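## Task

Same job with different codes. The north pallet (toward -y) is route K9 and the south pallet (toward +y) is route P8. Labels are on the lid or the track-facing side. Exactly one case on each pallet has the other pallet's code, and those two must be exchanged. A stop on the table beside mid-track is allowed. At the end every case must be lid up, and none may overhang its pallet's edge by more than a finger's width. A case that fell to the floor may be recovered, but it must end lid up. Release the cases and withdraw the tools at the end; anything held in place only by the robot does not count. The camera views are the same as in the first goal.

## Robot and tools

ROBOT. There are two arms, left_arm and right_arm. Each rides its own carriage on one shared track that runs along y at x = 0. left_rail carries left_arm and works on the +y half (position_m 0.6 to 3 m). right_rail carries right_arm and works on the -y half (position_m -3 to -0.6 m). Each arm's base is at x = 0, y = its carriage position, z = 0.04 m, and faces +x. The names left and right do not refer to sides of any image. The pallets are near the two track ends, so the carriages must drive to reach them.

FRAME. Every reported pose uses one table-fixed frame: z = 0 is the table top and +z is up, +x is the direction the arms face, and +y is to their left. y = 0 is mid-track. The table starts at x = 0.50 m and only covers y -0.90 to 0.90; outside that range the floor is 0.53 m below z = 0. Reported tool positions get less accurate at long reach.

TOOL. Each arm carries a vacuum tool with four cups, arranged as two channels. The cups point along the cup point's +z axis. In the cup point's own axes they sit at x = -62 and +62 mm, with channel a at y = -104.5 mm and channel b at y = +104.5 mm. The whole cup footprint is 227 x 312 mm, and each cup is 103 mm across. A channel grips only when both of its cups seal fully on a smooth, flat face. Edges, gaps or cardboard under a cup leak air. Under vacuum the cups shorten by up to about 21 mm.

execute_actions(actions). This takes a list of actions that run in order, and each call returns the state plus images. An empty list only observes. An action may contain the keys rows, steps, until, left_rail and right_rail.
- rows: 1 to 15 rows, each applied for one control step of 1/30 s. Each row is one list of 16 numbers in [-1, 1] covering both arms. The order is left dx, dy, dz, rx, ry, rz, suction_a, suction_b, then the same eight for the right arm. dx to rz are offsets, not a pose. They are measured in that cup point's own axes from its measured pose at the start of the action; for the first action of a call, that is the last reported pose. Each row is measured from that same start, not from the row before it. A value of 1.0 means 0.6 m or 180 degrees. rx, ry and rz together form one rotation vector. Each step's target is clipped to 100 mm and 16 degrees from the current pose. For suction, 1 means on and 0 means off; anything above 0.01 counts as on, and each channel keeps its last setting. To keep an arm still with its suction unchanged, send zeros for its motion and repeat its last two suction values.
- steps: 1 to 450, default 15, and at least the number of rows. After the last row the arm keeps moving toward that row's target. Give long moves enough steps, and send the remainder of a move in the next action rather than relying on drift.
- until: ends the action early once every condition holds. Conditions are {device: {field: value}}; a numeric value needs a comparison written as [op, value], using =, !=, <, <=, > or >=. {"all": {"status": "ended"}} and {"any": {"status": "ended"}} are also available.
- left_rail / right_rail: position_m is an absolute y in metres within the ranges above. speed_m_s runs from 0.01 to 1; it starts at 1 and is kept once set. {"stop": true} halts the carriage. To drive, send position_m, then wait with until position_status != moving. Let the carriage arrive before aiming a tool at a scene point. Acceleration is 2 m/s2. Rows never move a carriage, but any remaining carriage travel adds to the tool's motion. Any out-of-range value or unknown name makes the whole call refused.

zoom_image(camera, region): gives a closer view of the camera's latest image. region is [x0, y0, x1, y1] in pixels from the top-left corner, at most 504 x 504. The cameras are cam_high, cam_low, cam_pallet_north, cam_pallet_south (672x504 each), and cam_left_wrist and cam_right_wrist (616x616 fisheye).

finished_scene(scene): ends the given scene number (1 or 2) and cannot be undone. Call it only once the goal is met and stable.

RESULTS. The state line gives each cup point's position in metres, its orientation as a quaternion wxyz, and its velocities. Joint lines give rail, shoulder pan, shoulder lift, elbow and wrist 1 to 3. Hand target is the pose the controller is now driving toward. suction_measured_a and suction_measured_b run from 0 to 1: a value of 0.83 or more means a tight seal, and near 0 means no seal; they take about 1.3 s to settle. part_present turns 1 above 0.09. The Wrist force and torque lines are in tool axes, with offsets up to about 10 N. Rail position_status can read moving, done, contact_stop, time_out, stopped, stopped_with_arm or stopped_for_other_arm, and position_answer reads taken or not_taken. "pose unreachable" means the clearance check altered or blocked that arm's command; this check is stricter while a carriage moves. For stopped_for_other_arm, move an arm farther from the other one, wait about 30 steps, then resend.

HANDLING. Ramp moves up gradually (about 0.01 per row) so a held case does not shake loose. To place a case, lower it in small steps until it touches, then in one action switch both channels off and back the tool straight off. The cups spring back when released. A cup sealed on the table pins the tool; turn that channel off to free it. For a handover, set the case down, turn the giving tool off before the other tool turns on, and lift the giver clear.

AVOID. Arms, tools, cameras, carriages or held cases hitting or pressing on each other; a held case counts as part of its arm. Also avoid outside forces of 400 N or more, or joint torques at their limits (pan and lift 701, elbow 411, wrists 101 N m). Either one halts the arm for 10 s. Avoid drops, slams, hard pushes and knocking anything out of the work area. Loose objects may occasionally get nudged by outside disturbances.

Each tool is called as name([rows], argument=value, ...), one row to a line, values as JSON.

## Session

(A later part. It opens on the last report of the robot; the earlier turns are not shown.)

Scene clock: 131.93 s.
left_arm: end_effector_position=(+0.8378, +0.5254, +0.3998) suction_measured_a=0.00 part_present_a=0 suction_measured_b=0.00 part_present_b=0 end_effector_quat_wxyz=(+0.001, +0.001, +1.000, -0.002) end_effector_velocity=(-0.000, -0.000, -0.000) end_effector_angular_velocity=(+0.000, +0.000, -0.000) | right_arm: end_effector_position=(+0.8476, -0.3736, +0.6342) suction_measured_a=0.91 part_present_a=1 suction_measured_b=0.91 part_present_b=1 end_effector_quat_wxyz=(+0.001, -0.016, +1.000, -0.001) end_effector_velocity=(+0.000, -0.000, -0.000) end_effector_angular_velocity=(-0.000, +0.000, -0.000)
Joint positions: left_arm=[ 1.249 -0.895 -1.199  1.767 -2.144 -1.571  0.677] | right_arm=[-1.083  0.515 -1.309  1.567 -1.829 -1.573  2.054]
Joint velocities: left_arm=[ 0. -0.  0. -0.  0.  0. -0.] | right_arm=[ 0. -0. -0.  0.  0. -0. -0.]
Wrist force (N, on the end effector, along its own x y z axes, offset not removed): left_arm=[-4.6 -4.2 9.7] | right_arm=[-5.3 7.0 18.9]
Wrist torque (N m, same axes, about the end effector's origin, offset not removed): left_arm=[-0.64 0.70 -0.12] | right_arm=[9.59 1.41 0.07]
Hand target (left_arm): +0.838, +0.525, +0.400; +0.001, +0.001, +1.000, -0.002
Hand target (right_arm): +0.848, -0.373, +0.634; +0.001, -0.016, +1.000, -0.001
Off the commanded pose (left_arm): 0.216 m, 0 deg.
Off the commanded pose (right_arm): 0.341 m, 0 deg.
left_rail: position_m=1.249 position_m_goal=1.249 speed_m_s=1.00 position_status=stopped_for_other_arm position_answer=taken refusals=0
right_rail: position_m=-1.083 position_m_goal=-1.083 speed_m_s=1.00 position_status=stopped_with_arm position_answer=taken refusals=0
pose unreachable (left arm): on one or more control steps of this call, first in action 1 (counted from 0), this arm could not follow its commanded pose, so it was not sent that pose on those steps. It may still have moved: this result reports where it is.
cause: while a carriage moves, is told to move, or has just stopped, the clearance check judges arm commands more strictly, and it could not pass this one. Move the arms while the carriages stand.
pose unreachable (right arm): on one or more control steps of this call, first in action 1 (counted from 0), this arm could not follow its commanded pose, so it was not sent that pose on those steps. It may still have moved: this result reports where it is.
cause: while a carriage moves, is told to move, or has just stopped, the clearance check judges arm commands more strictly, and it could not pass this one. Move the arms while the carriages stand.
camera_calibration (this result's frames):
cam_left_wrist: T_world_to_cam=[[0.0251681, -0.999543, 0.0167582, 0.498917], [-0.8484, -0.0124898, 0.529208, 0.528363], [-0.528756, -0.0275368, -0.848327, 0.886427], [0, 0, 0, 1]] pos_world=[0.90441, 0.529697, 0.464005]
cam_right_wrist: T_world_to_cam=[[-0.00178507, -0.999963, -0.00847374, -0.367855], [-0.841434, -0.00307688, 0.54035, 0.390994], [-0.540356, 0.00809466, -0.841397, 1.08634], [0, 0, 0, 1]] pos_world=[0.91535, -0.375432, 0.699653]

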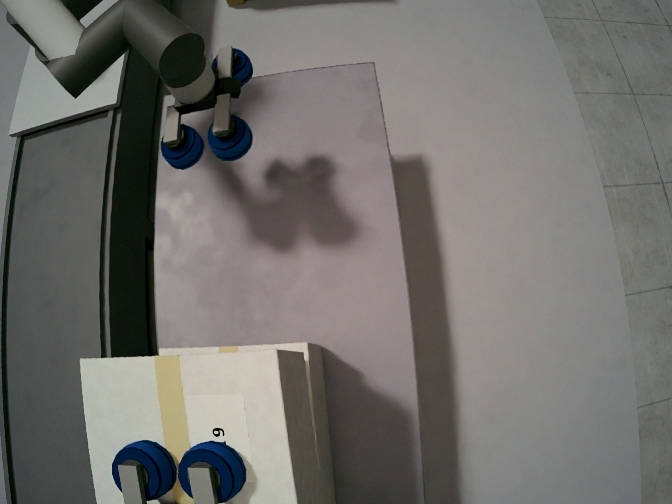

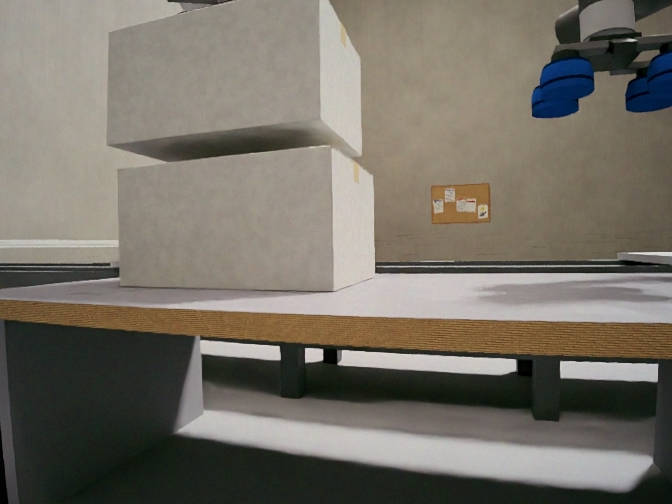

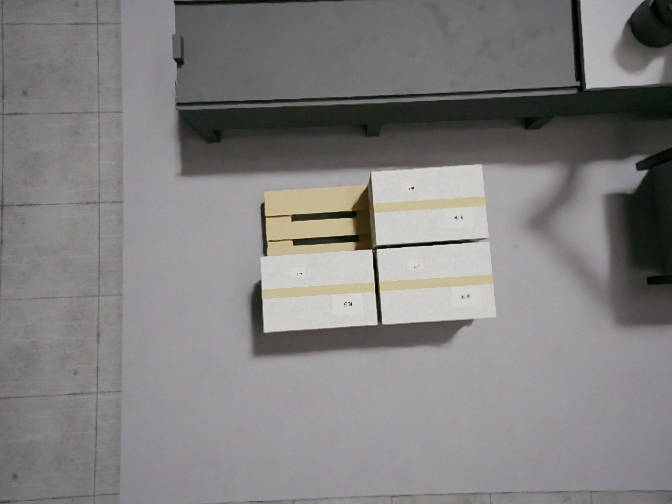

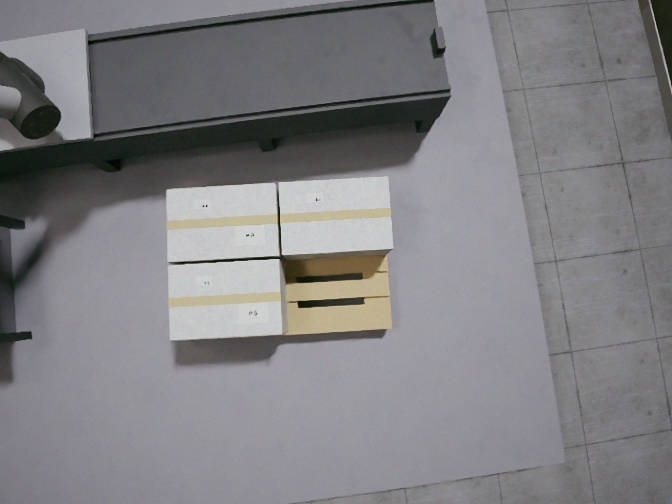

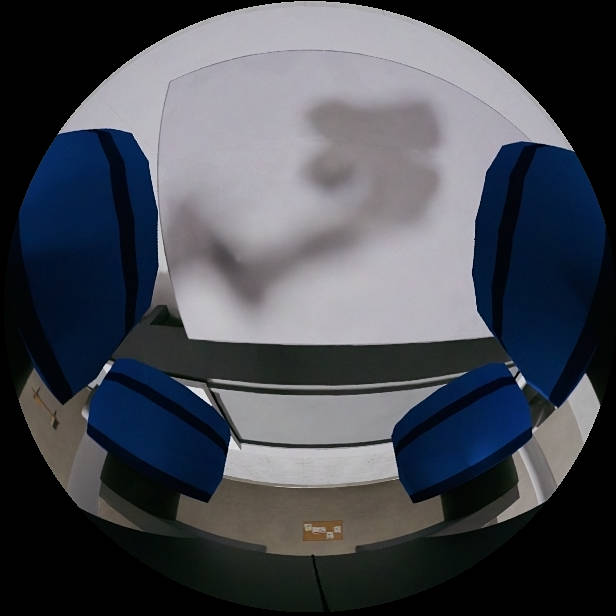

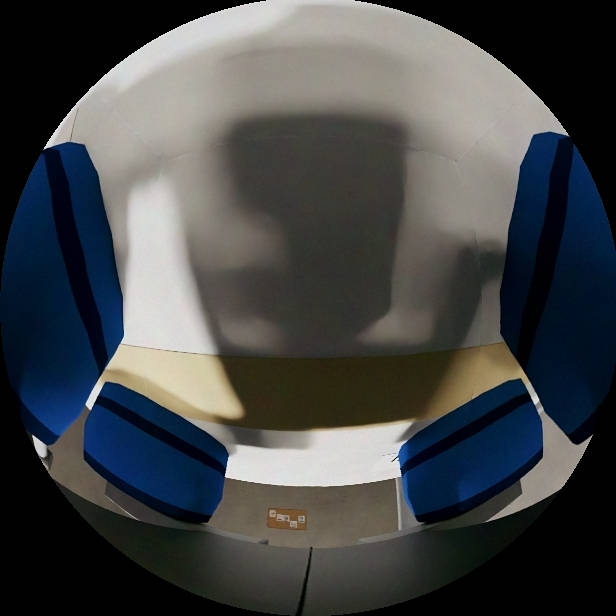

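execute_actions([
  {"rows":[[0,0,0,0,0,0,0,0,0,0,0,0,0,0,1,1]],"steps":1},
  {"right_rail":{"position_m":-3.0},"rows":[[0,0,0,0,0,0,0,0,0,-0.02,0,0,0,0,1,1],[0,0,0,0,0,0,0,0,0,-0.05,0,0,0,0,1,1],[0,0,0,0,0,0,0,0,0.005,-0.09,0,0,0,0,1,1],[0,0,0,0,0,0,0,0,0.01,-0.14,0,0,0,0,1,1],[0,0,0,0,0,0,0,0,0.015,-0.2,0,0,0,0,1,1],[0,0,0,0,0,0,0,0,0.068,-0.864,0,0,0,-0.001,1,1],[0,0,0,0,0,0,0,0,0.068,-0.864,0,0,0,-0.001,1,1],[0,0,0,0,0,0,0,0,0.068,-0.864,0,0,0,-0.001,1,1],[0,0,0,0,0,0,0,0,0.068,-0.864,0,0,0,-0.001,1,1],[0,0,0,0,0,0,0,0,0.068,-0.864,0,0,0,-0.001,1,1],[0,0,0,0,0,0,0,0,0.068,-0.864,0,0,0,-0.001,1,1],[0,-0.02,0,0,0,0,0,0,0.068,-0.864,0,0,0,-0.001,1,1],[0,-0.05,0,0,0,0,0,0,0.068,-0.864,0,0,0,-0.001,1,1],[0,-0.1,0,0,0,0,0,0,0.068,-0.864,0,0,0,-0.001,1,1],[-0.005,-0.36,0.05,0,0,0,0,0,0.068,-0.864,0.3,0,0,-0.001,1,1]],"steps":20},
  {"left_rail":{"position_m":0.6},"steps":36},
])

Scene clock: 145.50 s.
left_arm: end_effector_position=(+0.8407, -0.3396, +0.3705) suction_measured_a=0.00 part_present_a=0 suction_measured_b=0.00 part_present_b=0 end_effector_quat_wxyz=(+0.001, +0.001, +1.000, -0.002) end_effector_velocity=(-0.000, -0.008, -0.000) end_effector_angular_velocity=(+0.000, +0.000, +0.000) | right_arm: end_effector_position=(+0.8235, -2.4670, +0.4553) suction_measured_a=0.91 part_present_a=1 suction_measured_b=0.91 part_present_b=1 end_effector_quat_wxyz=(+0.001, -0.017, +1.000, -0.001) end_effector_velocity=(+0.000, -1.002, -0.001) end_effector_angular_velocity=(+0.000, -0.000, +0.000)
Joint positions: left_arm=[ 0.6   -1.001 -1.025  1.534 -2.085 -1.571  0.571] | right_arm=[-2.658 -0.012 -1.515  2.085 -2.143 -1.572  1.524]
Joint velocities: left_arm=[-0.008  0.    -0.     0.     0.    -0.    -0.   ] | right_arm=[-1.    -0.003  0.     0.002 -0.002  0.    -0.004]
Wrist force (N, on the end effector, along its own x y z axes, offset not removed): left_arm=[-5.8 -6.5 0.3] | right_arm=[-5.0 7.5 18.9]
Wrist torque (N m, same axes, about the end effector's origin, offset not removed): left_arm=[-0.92 0.92 -0.26] | right_arm=[9.70 1.37 0.02]
Hand target (left_arm): +0.841, -0.339, +0.371; +0.001, +0.001, +1.000, -0.002
Hand target (right_arm): +0.824, -2.526, +0.455; +0.001, -0.017, +1.000, -0.001
Off the commanded pose (left_arm): 0.000 m, 0 deg.
Off the commanded pose (right_arm): 0.001 m, 0 deg.
left_rail: position_m=0.600 position_m_goal=0.600 speed_m_s=1.00 position_status=moving position_answer=taken refusals=0
right_rail: position_m=-2.658 position_m_goal=-3.000 speed_m_s=1.00 position_status=moving position_answer=taken refusals=0
camera_calibration (this result's frames):
cam_left_wrist: T_world_to_cam=[[0.0250482, -0.999549, 0.0165858, -0.365111], [-0.848374, -0.0124778, 0.529251, 0.535494], [-0.528805, -0.0273277, -0.848303, 0.839388], [0, 0, 0, 1]] pos_world=[0.907317, -0.335326, 0.434701]
cam_right_wrist: T_world_to_cam=[[0.00131479, -0.99996, -0.00884422, -2.46509], [-0.841596, -0.0058833, 0.540075, 0.454258], [-0.540106, 0.00673318, -0.84157, 0.936292], [0, 0, 0, 1]] pos_world=[0.891239, -2.46863, 0.52082]

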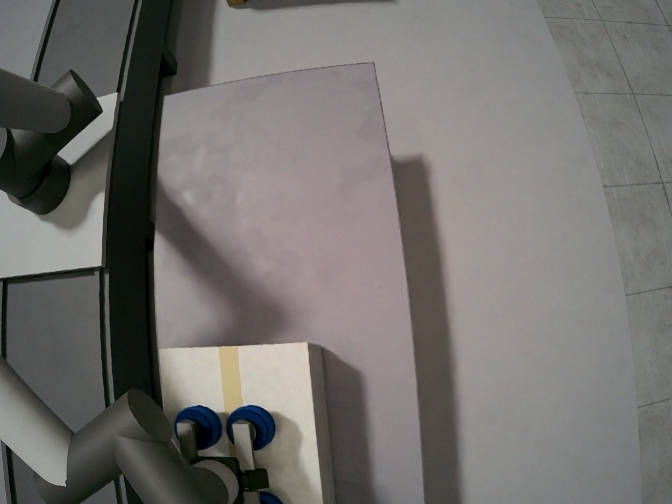

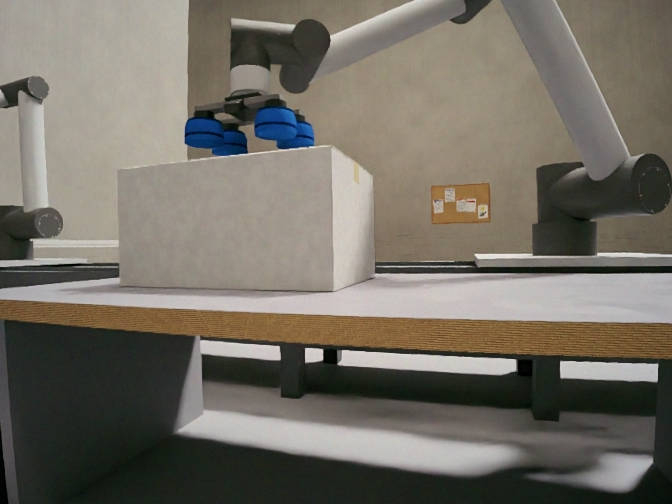

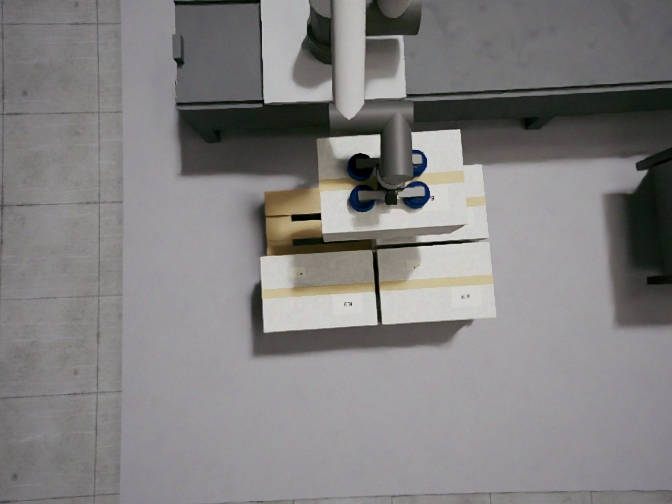

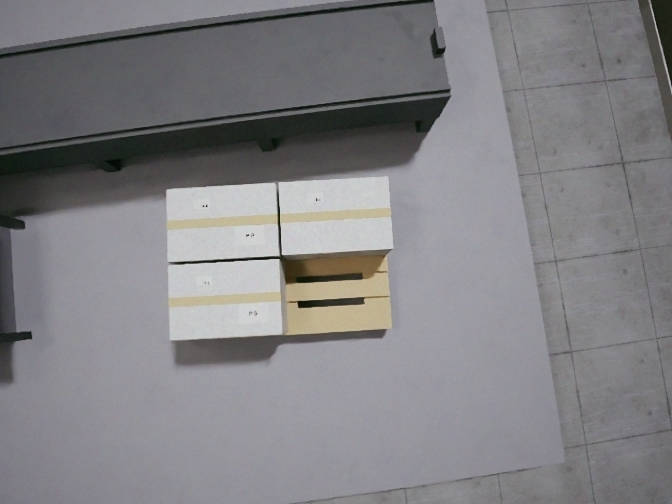

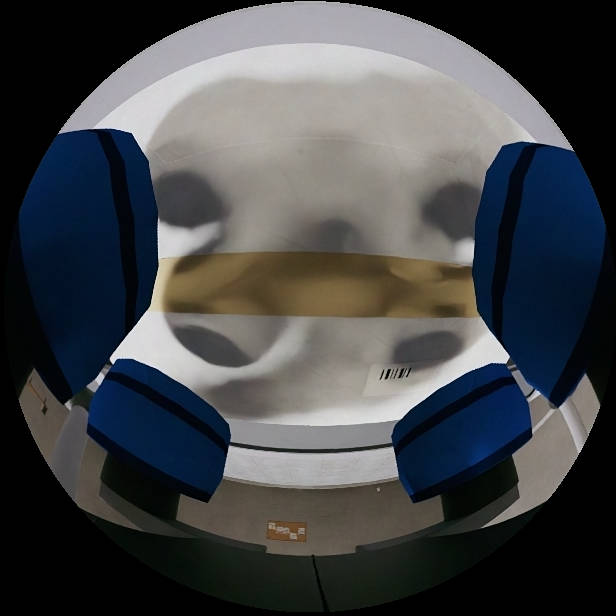

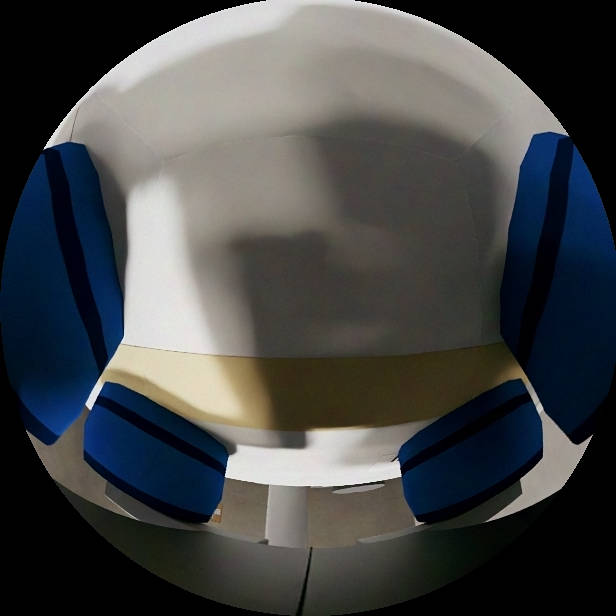

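Refresh state first to avoid a stale start pose.

execute_actions(actions=[])

zoom_image(camera="cam_pallet_north", region=[210, 100, 410, 270])

Scene clock: 147.67 s.
left_arm: end_effector_position=(+0.8408, -0.3396, +0.3705) suction_measured_a=0.00 part_present_a=0 suction_measured_b=0.00 part_present_b=0 end_effector_quat_wxyz=(+0.001, +0.001, +1.000, -0.002) end_effector_velocity=(+0.000, -0.000, +0.000) end_effector_angular_velocity=(-0.000, -0.000, -0.000) | right_arm: end_effector_position=(+0.8235, -2.8097, +0.4552) suction_measured_a=0.91 part_present_a=1 suction_measured_b=0.91 part_present_b=1 end_effector_quat_wxyz=(+0.001, -0.017, +1.000, -0.001) end_effector_velocity=(-0.000, +0.000, +0.000) end_effector_angular_velocity=(-0.000, -0.000, +0.000)
Joint positions: left_arm=[ 0.6   -1.001 -1.025  1.534 -2.085 -1.571  0.571] | right_arm=[-3.    -0.013 -1.515  2.086 -2.143 -1.572  1.523]
Joint velocities: left_arm=[ 0. -0. -0. -0. -0.  0.  0.] | right_arm=[ 0.  0. -0.  0.  0. -0.  0.]
Wrist force (N, on the end effector, along its own x y z axes, offset not removed): left_arm=[-4.4 -0.3 -2.3] | right_arm=[-6.4 9.4 19.4]
Wrist torque (N m, same axes, about the end effector's origin, offset not removed): left_arm=[-0.11 0.74 -0.32] | right_arm=[9.98 1.58 0.06]
Hand target (left_arm): +0.841, -0.339, +0.371; +0.001, +0.001, +1.000, -0.002
Hand target (right_arm): +0.824, -2.810, +0.455; +0.001, -0.017, +1.000, -0.001
Off the commanded pose (left_arm): 0.000 m, 0 deg.
Off the commanded pose (right_arm): 0.000 m, 0 deg.
left_rail: position_m=0.600 position_m_goal=0.600 speed_m_s=1.00 position_status=done position_answer=taken refusals=0
right_rail: position_m=-3.000 position_m_goal=-3.000 speed_m_s=1.00 position_status=done position_answer=taken refusals=0
camera_calibration (this result's frames):
cam_left_wrist: T_world_to_cam=[[0.0251554, -0.999546, 0.0165982, -0.365161], [-0.848376, -0.0125625, 0.529245, 0.535551], [-0.528796, -0.0273949, -0.848307, 0.839424], [0, 0, 0, 1]] pos_world=[0.907419, -0.335272, 0.434713]
cam_right_wrist: T_world_to_cam=[[0.00131601, -0.99996, -0.0088852, -2.80781], [-0.841602, -0.00590638, 0.540066, 0.4523], [-0.540096, 0.00676707, -0.841576, 0.938558], [0, 0, 0, 1]] pos_world=[0.891263, -2.81137, 0.520648]

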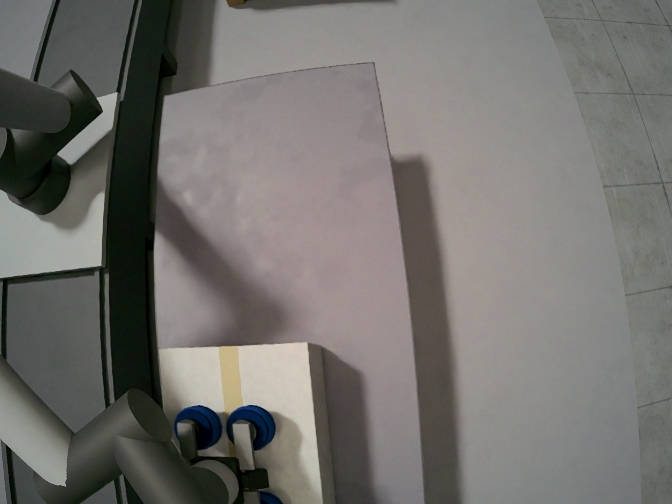

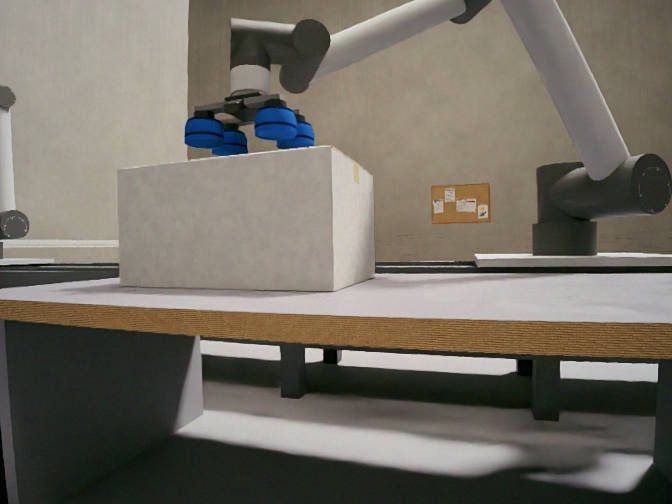

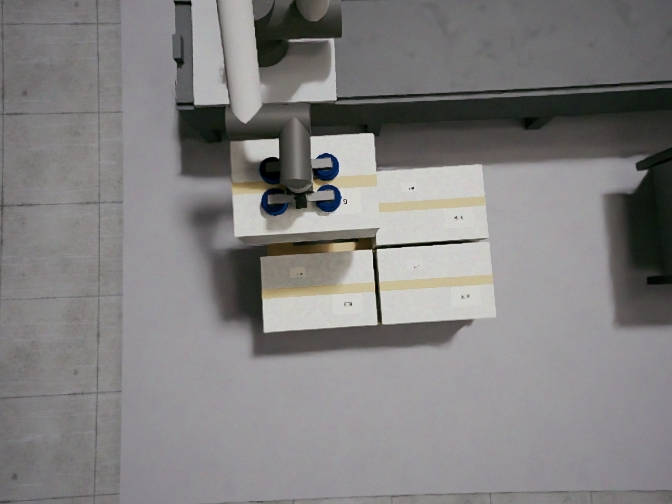

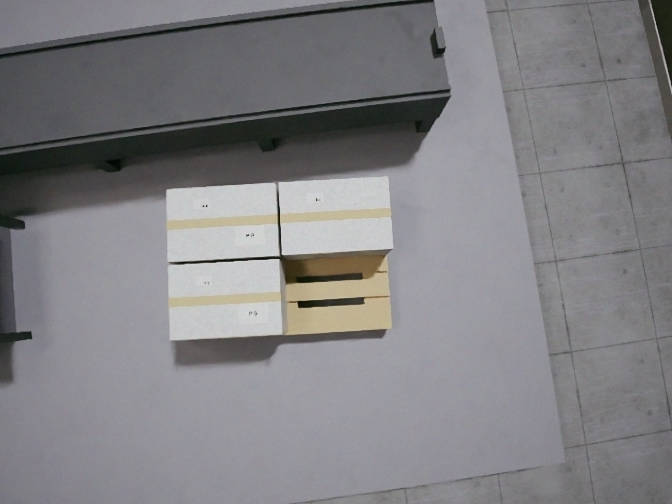

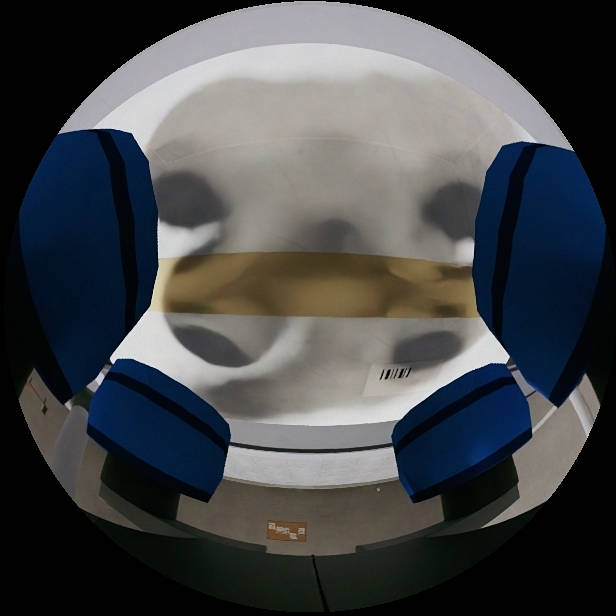

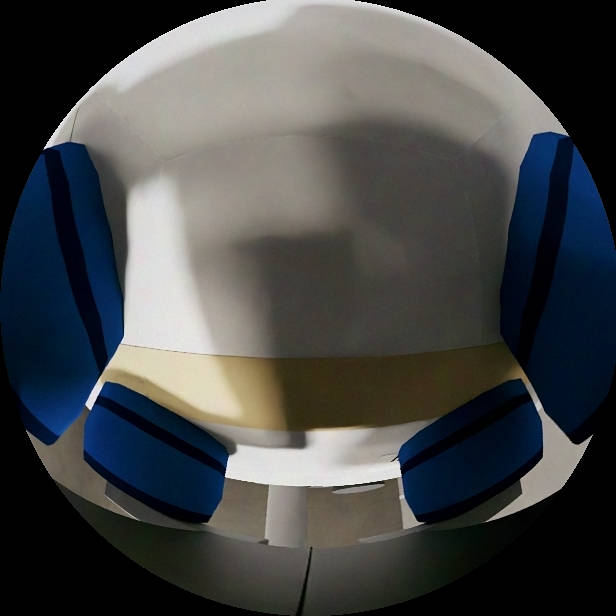

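Region (210, 100, 410, 270) of cam_pallet_north's 672x504 image, scaled by 2.520, with more detail than that image has; it fills the top 428 rows of this view, and the rest is white.

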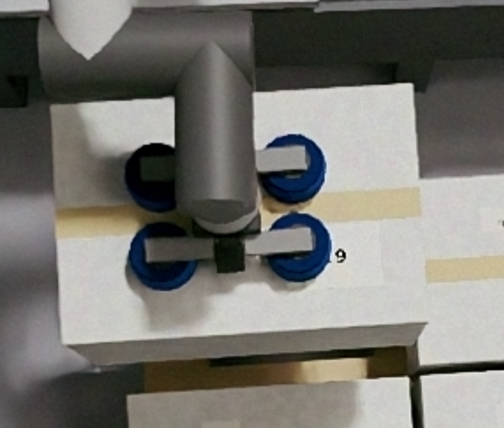

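execute_actions([
  {"rows":[[0,0,0.015,0,0,0,0,0,0,0,0.015,0,0,0,1,1],[0,0,0.035,0,0,0,0,0,0,0,0.035,0,0,0,1,1],[0,0,0.058,0,0,0,0,0,0,0,0.06,0,0,0,1,1],[0,0,0.078,0,0,0,0,0,0,0,0.09,0,0,0,1,1],[0,0,0.095,0,0,0,0,0,0,0,0.13,0,0,0,1,1],[0,0,0.108,0,0,0,0,0,0,0,0.18,0,0,0,1,1],[0,0,0.118,0,0,0,0,0,0,0,0.39,0,0,0,1,1],[0,0,0.126,0,0,0,0,0,0,0,0.39,0,0,0,1,1],[0,0,0.132,0,0,0,1,1,0,0,0.39,0,0,0,1,1],[0,0,0.1375,0,0,0,1,1,0,0,0.39,0,0,0,1,1]],"steps":21},
])

execute_actions(actions=[])

zoom_image(camera="cam_pallet_north", region=[230, 130, 400, 270])

Scene clock: 158.97 s.
left_arm: end_effector_position=(+0.8410, -0.3393, +0.2890) suction_measured_a=0.75 part_present_a=1 suction_measured_b=0.74 part_present_b=1 end_effector_quat_wxyz=(+0.001, +0.001, +1.000, -0.002) end_effector_velocity=(+0.000, -0.001, -0.013) end_effector_angular_velocity=(-0.002, +0.001, -0.000) | right_arm: end_effector_position=(+0.8189, -2.8109, +0.2377) suction_measured_a=0.91 part_present_a=1 suction_measured_b=0.91 part_present_b=1 end_effector_quat_wxyz=(-0.003, -0.017, +1.000, -0.001) end_effector_velocity=(+0.035, +0.001, -0.130) end_effector_angular_velocity=(+0.000, -0.044, -0.002)
Joint positions: left_arm=[ 0.6   -1.001 -0.975  1.578 -2.177 -1.57   0.571] | right_arm=[-3.    -0.014 -1.312  2.238 -2.492 -1.572  1.522]
Joint velocities: left_arm=[ 0.     0.     0.009  0.004 -0.014 -0.002 -0.   ] | right_arm=[ 0.     0.001  0.181  0.04  -0.265  0.001  0.003]
Wrist force (N, on the end effector, along its own x y z axes, offset not removed): left_arm=[-19.0 13.0 99.6] | right_arm=[-7.6 7.7 37.4]
Wrist torque (N m, same axes, about the end effector's origin, offset not removed): left_arm=[3.99 -4.37 1.19] | right_arm=[10.57 1.41 0.10]
Hand target (left_arm): +0.841, -0.340, +0.288; +0.001, +0.001, +1.000, -0.002
Hand target (right_arm): +0.823, -2.810, +0.222; +0.000, -0.017, +1.000, -0.001
Off the commanded pose (left_arm): 0.001 m, 0 deg.
Off the commanded pose (right_arm): 0.017 m, 0 deg.
left_rail: position_m=0.600 position_m_goal=0.600 speed_m_s=1.00 position_status=done position_answer=taken refusals=0
right_rail: position_m=-3.000 position_m_goal=-3.000 speed_m_s=1.00 position_status=done position_answer=taken refusals=0
camera_calibration (this result's frames):
cam_left_wrist: T_world_to_cam=[[0.0253662, -0.999556, 0.0156379, -0.363393], [-0.848188, -0.0132405, 0.529529, 0.578416], [-0.529087, -0.026696, -0.848147, 0.770805], [0, 0, 0, 1]] pos_world=[0.907647, -0.334996, 0.353151]
cam_right_wrist: T_world_to_cam=[[0.00129768, -0.999961, -0.0087569, -2.81094], [-0.838009, -0.00586568, 0.545625, 0.561683], [-0.545655, 0.00663032, -0.837984, 0.756431], [0, 0, 0, 1]] pos_world=[0.887093, -2.81255, 0.302794]

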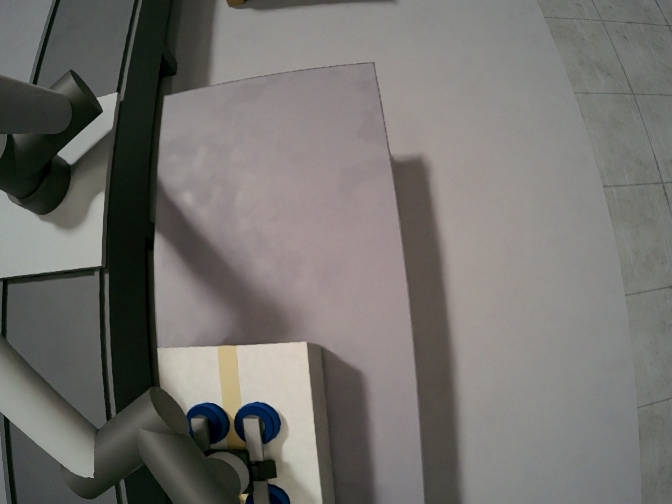

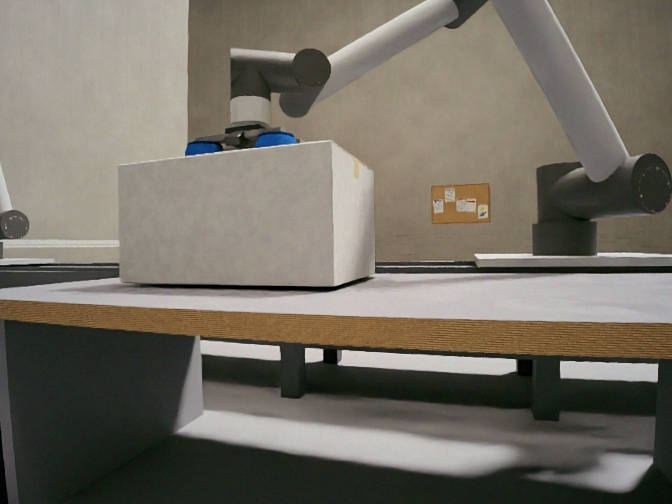

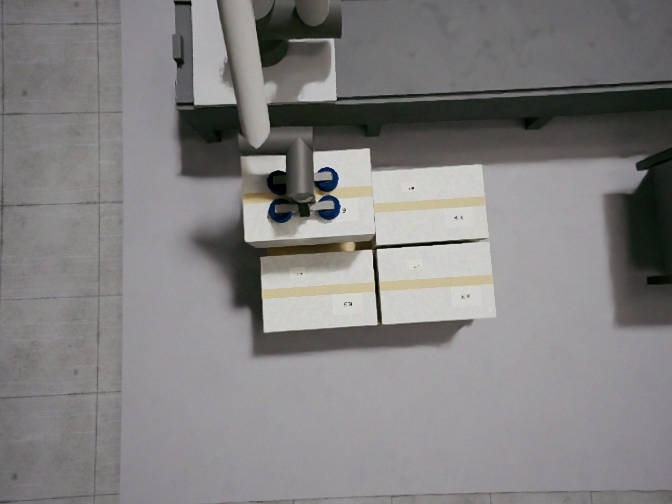

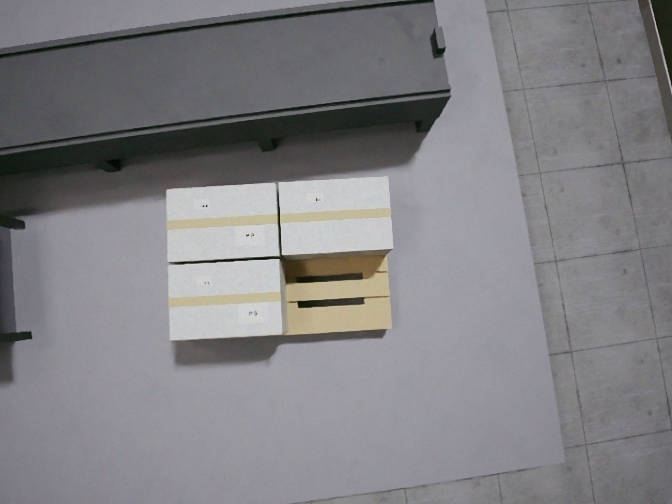

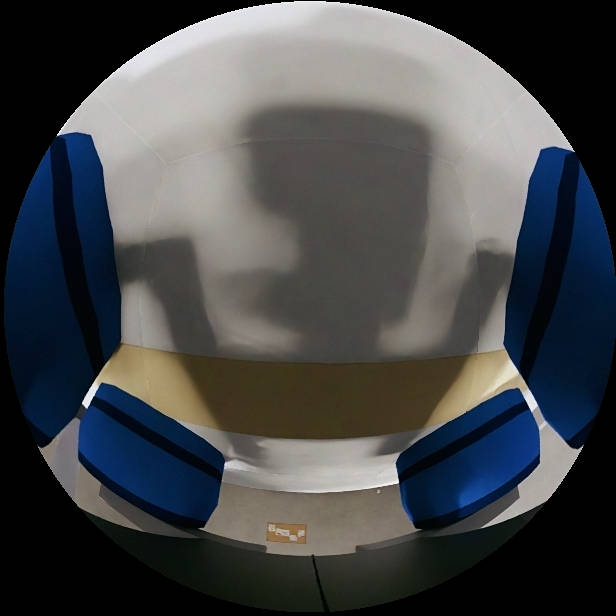

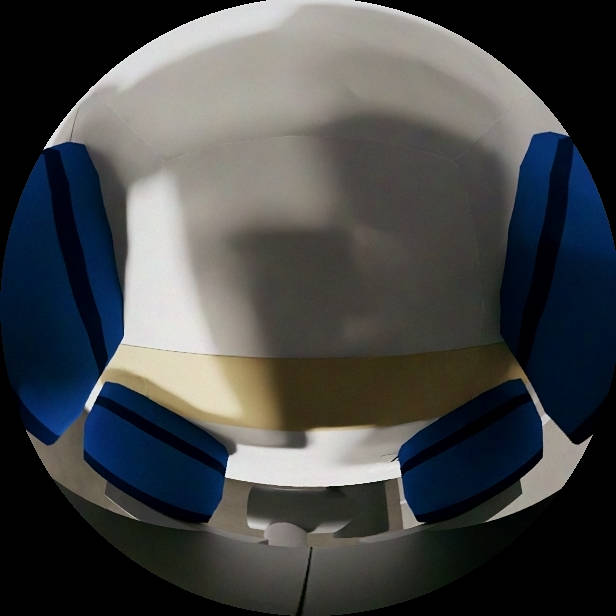

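Scene clock: 158.97 s.
left_arm: end_effector_position=(+0.8410, -0.3393, +0.2890) suction_measured_a=0.75 part_present_a=1 suction_measured_b=0.74 part_present_b=1 end_effector_quat_wxyz=(+0.001, +0.001, +1.000, -0.002) end_effector_velocity=(+0.000, -0.001, -0.013) end_effector_angular_velocity=(-0.002, +0.001, -0.000) | right_arm: end_effector_position=(+0.8189, -2.8109, +0.2377) suction_measured_a=0.91 part_present_a=1 suction_measured_b=0.91 part_present_b=1 end_effector_quat_wxyz=(-0.003, -0.017, +1.000, -0.001) end_effector_velocity=(+0.035, +0.001, -0.130) end_effector_angular_velocity=(+0.000, -0.044, -0.002)
Joint positions: left_arm=[ 0.6   -1.001 -0.975  1.578 -2.177 -1.57   0.571] | right_arm=[-3.    -0.014 -1.312  2.238 -2.492 -1.572  1.522]
Joint velocities: left_arm=[ 0.     0.     0.009  0.004 -0.014 -0.002 -0.   ] | right_arm=[ 0.     0.001  0.181  0.04  -0.265  0.001  0.003]
Wrist force (N, on the end effector, along its own x y z axes, offset not removed): left_arm=[-19.0 13.0 99.6] | right_arm=[-7.6 7.7 37.4]
Wrist torque (N m, same axes, about the end effector's origin, offset not removed): left_arm=[3.99 -4.37 1.19] | right_arm=[10.57 1.41 0.10]
Hand target (left_arm): +0.841, -0.340, +0.288; +0.001, +0.001, +1.000, -0.002
Hand target (right_arm): +0.823, -2.810, +0.222; +0.000, -0.017, +1.000, -0.001
Off the commanded pose (left_arm): 0.001 m, 0 deg.
Off the commanded pose (right_arm): 0.017 m, 0 deg.
left_rail: position_m=0.600 position_m_goal=0.600 speed_m_s=1.00 position_status=done position_answer=taken refusals=0
right_rail: position_m=-3.000 position_m_goal=-3.000 speed_m_s=1.00 position_status=done position_answer=taken refusals=0
camera_calibration (this result's frames):
cam_left_wrist: T_world_to_cam=[[0.0253662, -0.999556, 0.0156379, -0.363393], [-0.848188, -0.0132405, 0.529529, 0.578416], [-0.529087, -0.026696, -0.848147, 0.770805], [0, 0, 0, 1]] pos_world=[0.907647, -0.334996, 0.353151]
cam_right_wrist: T_world_to_cam=[[0.00129768, -0.999961, -0.0087569, -2.81094], [-0.838009, -0.00586568, 0.545625, 0.561683], [-0.545655, 0.00663032, -0.837984, 0.756431], [0, 0, 0, 1]] pos_world=[0.887093, -2.81255, 0.302794]

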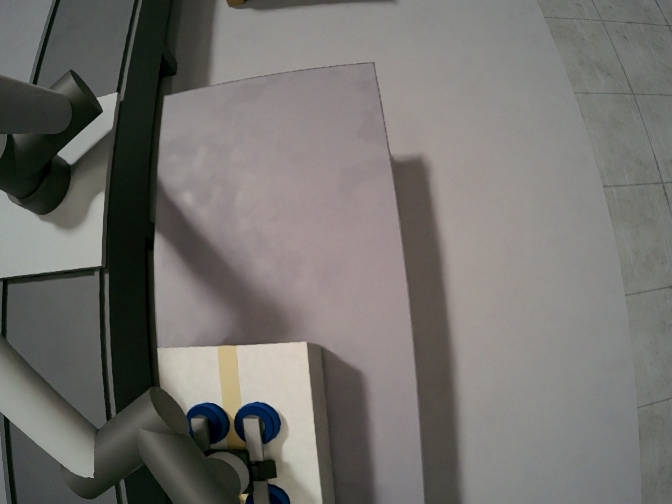

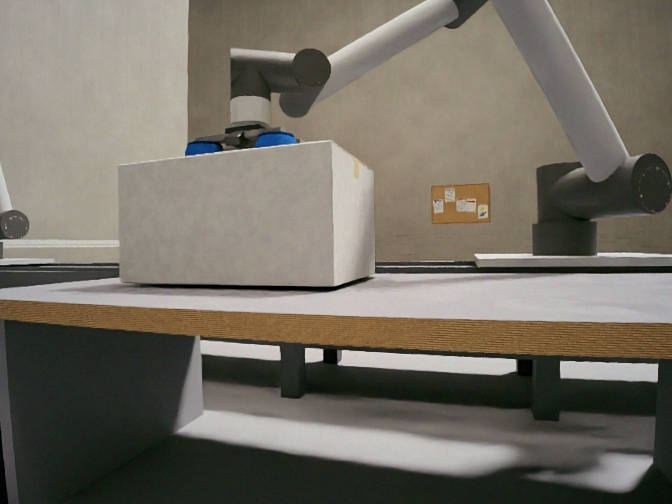

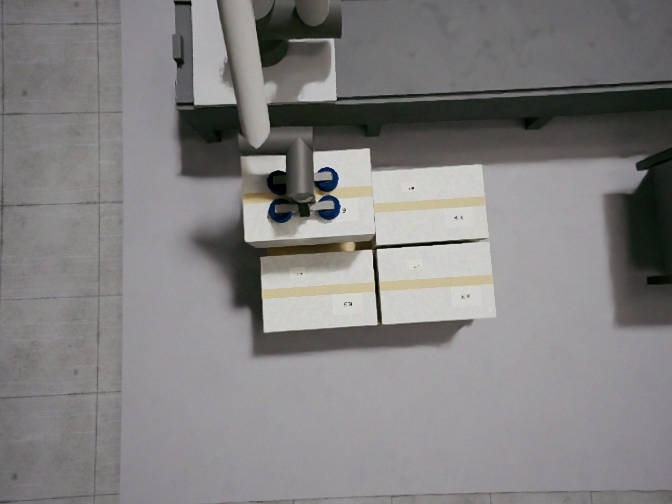

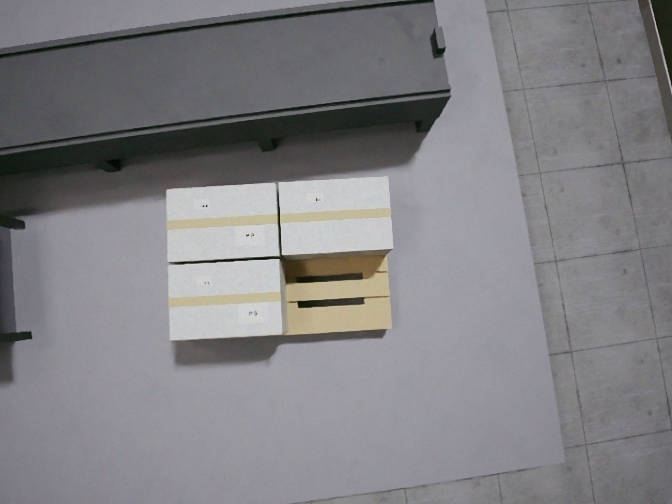

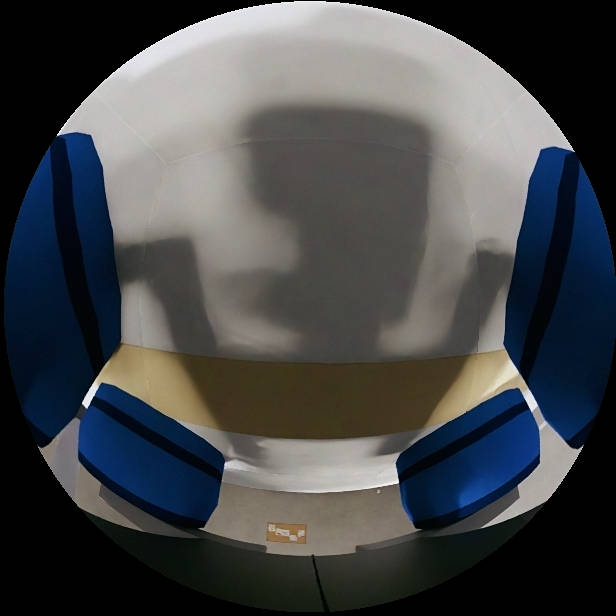

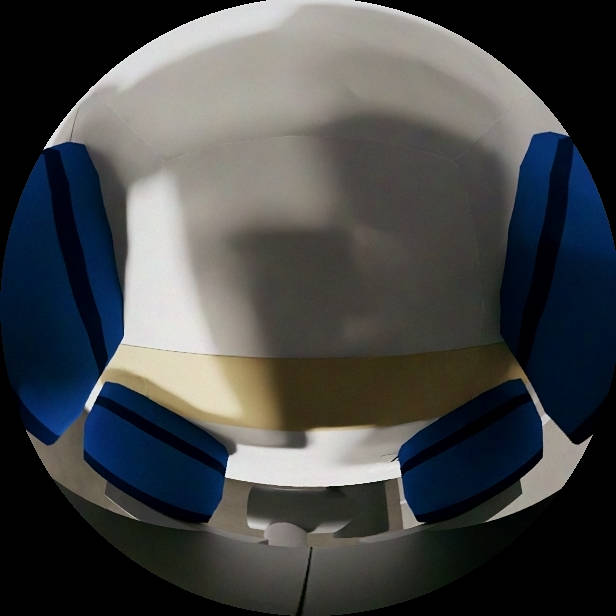

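Region (230, 130, 400, 270) of cam_pallet_north's 672x504 image, scaled by 2.965, with more detail than that image has; it fills the top 415 rows of this view, and the rest is white.

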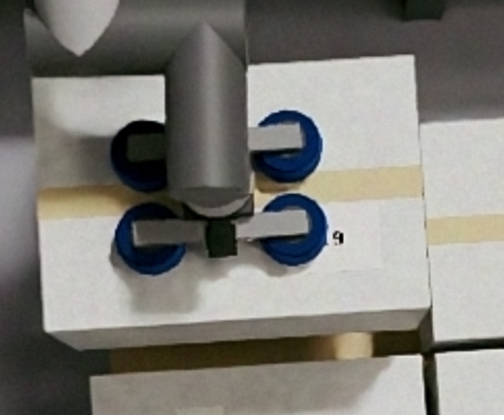

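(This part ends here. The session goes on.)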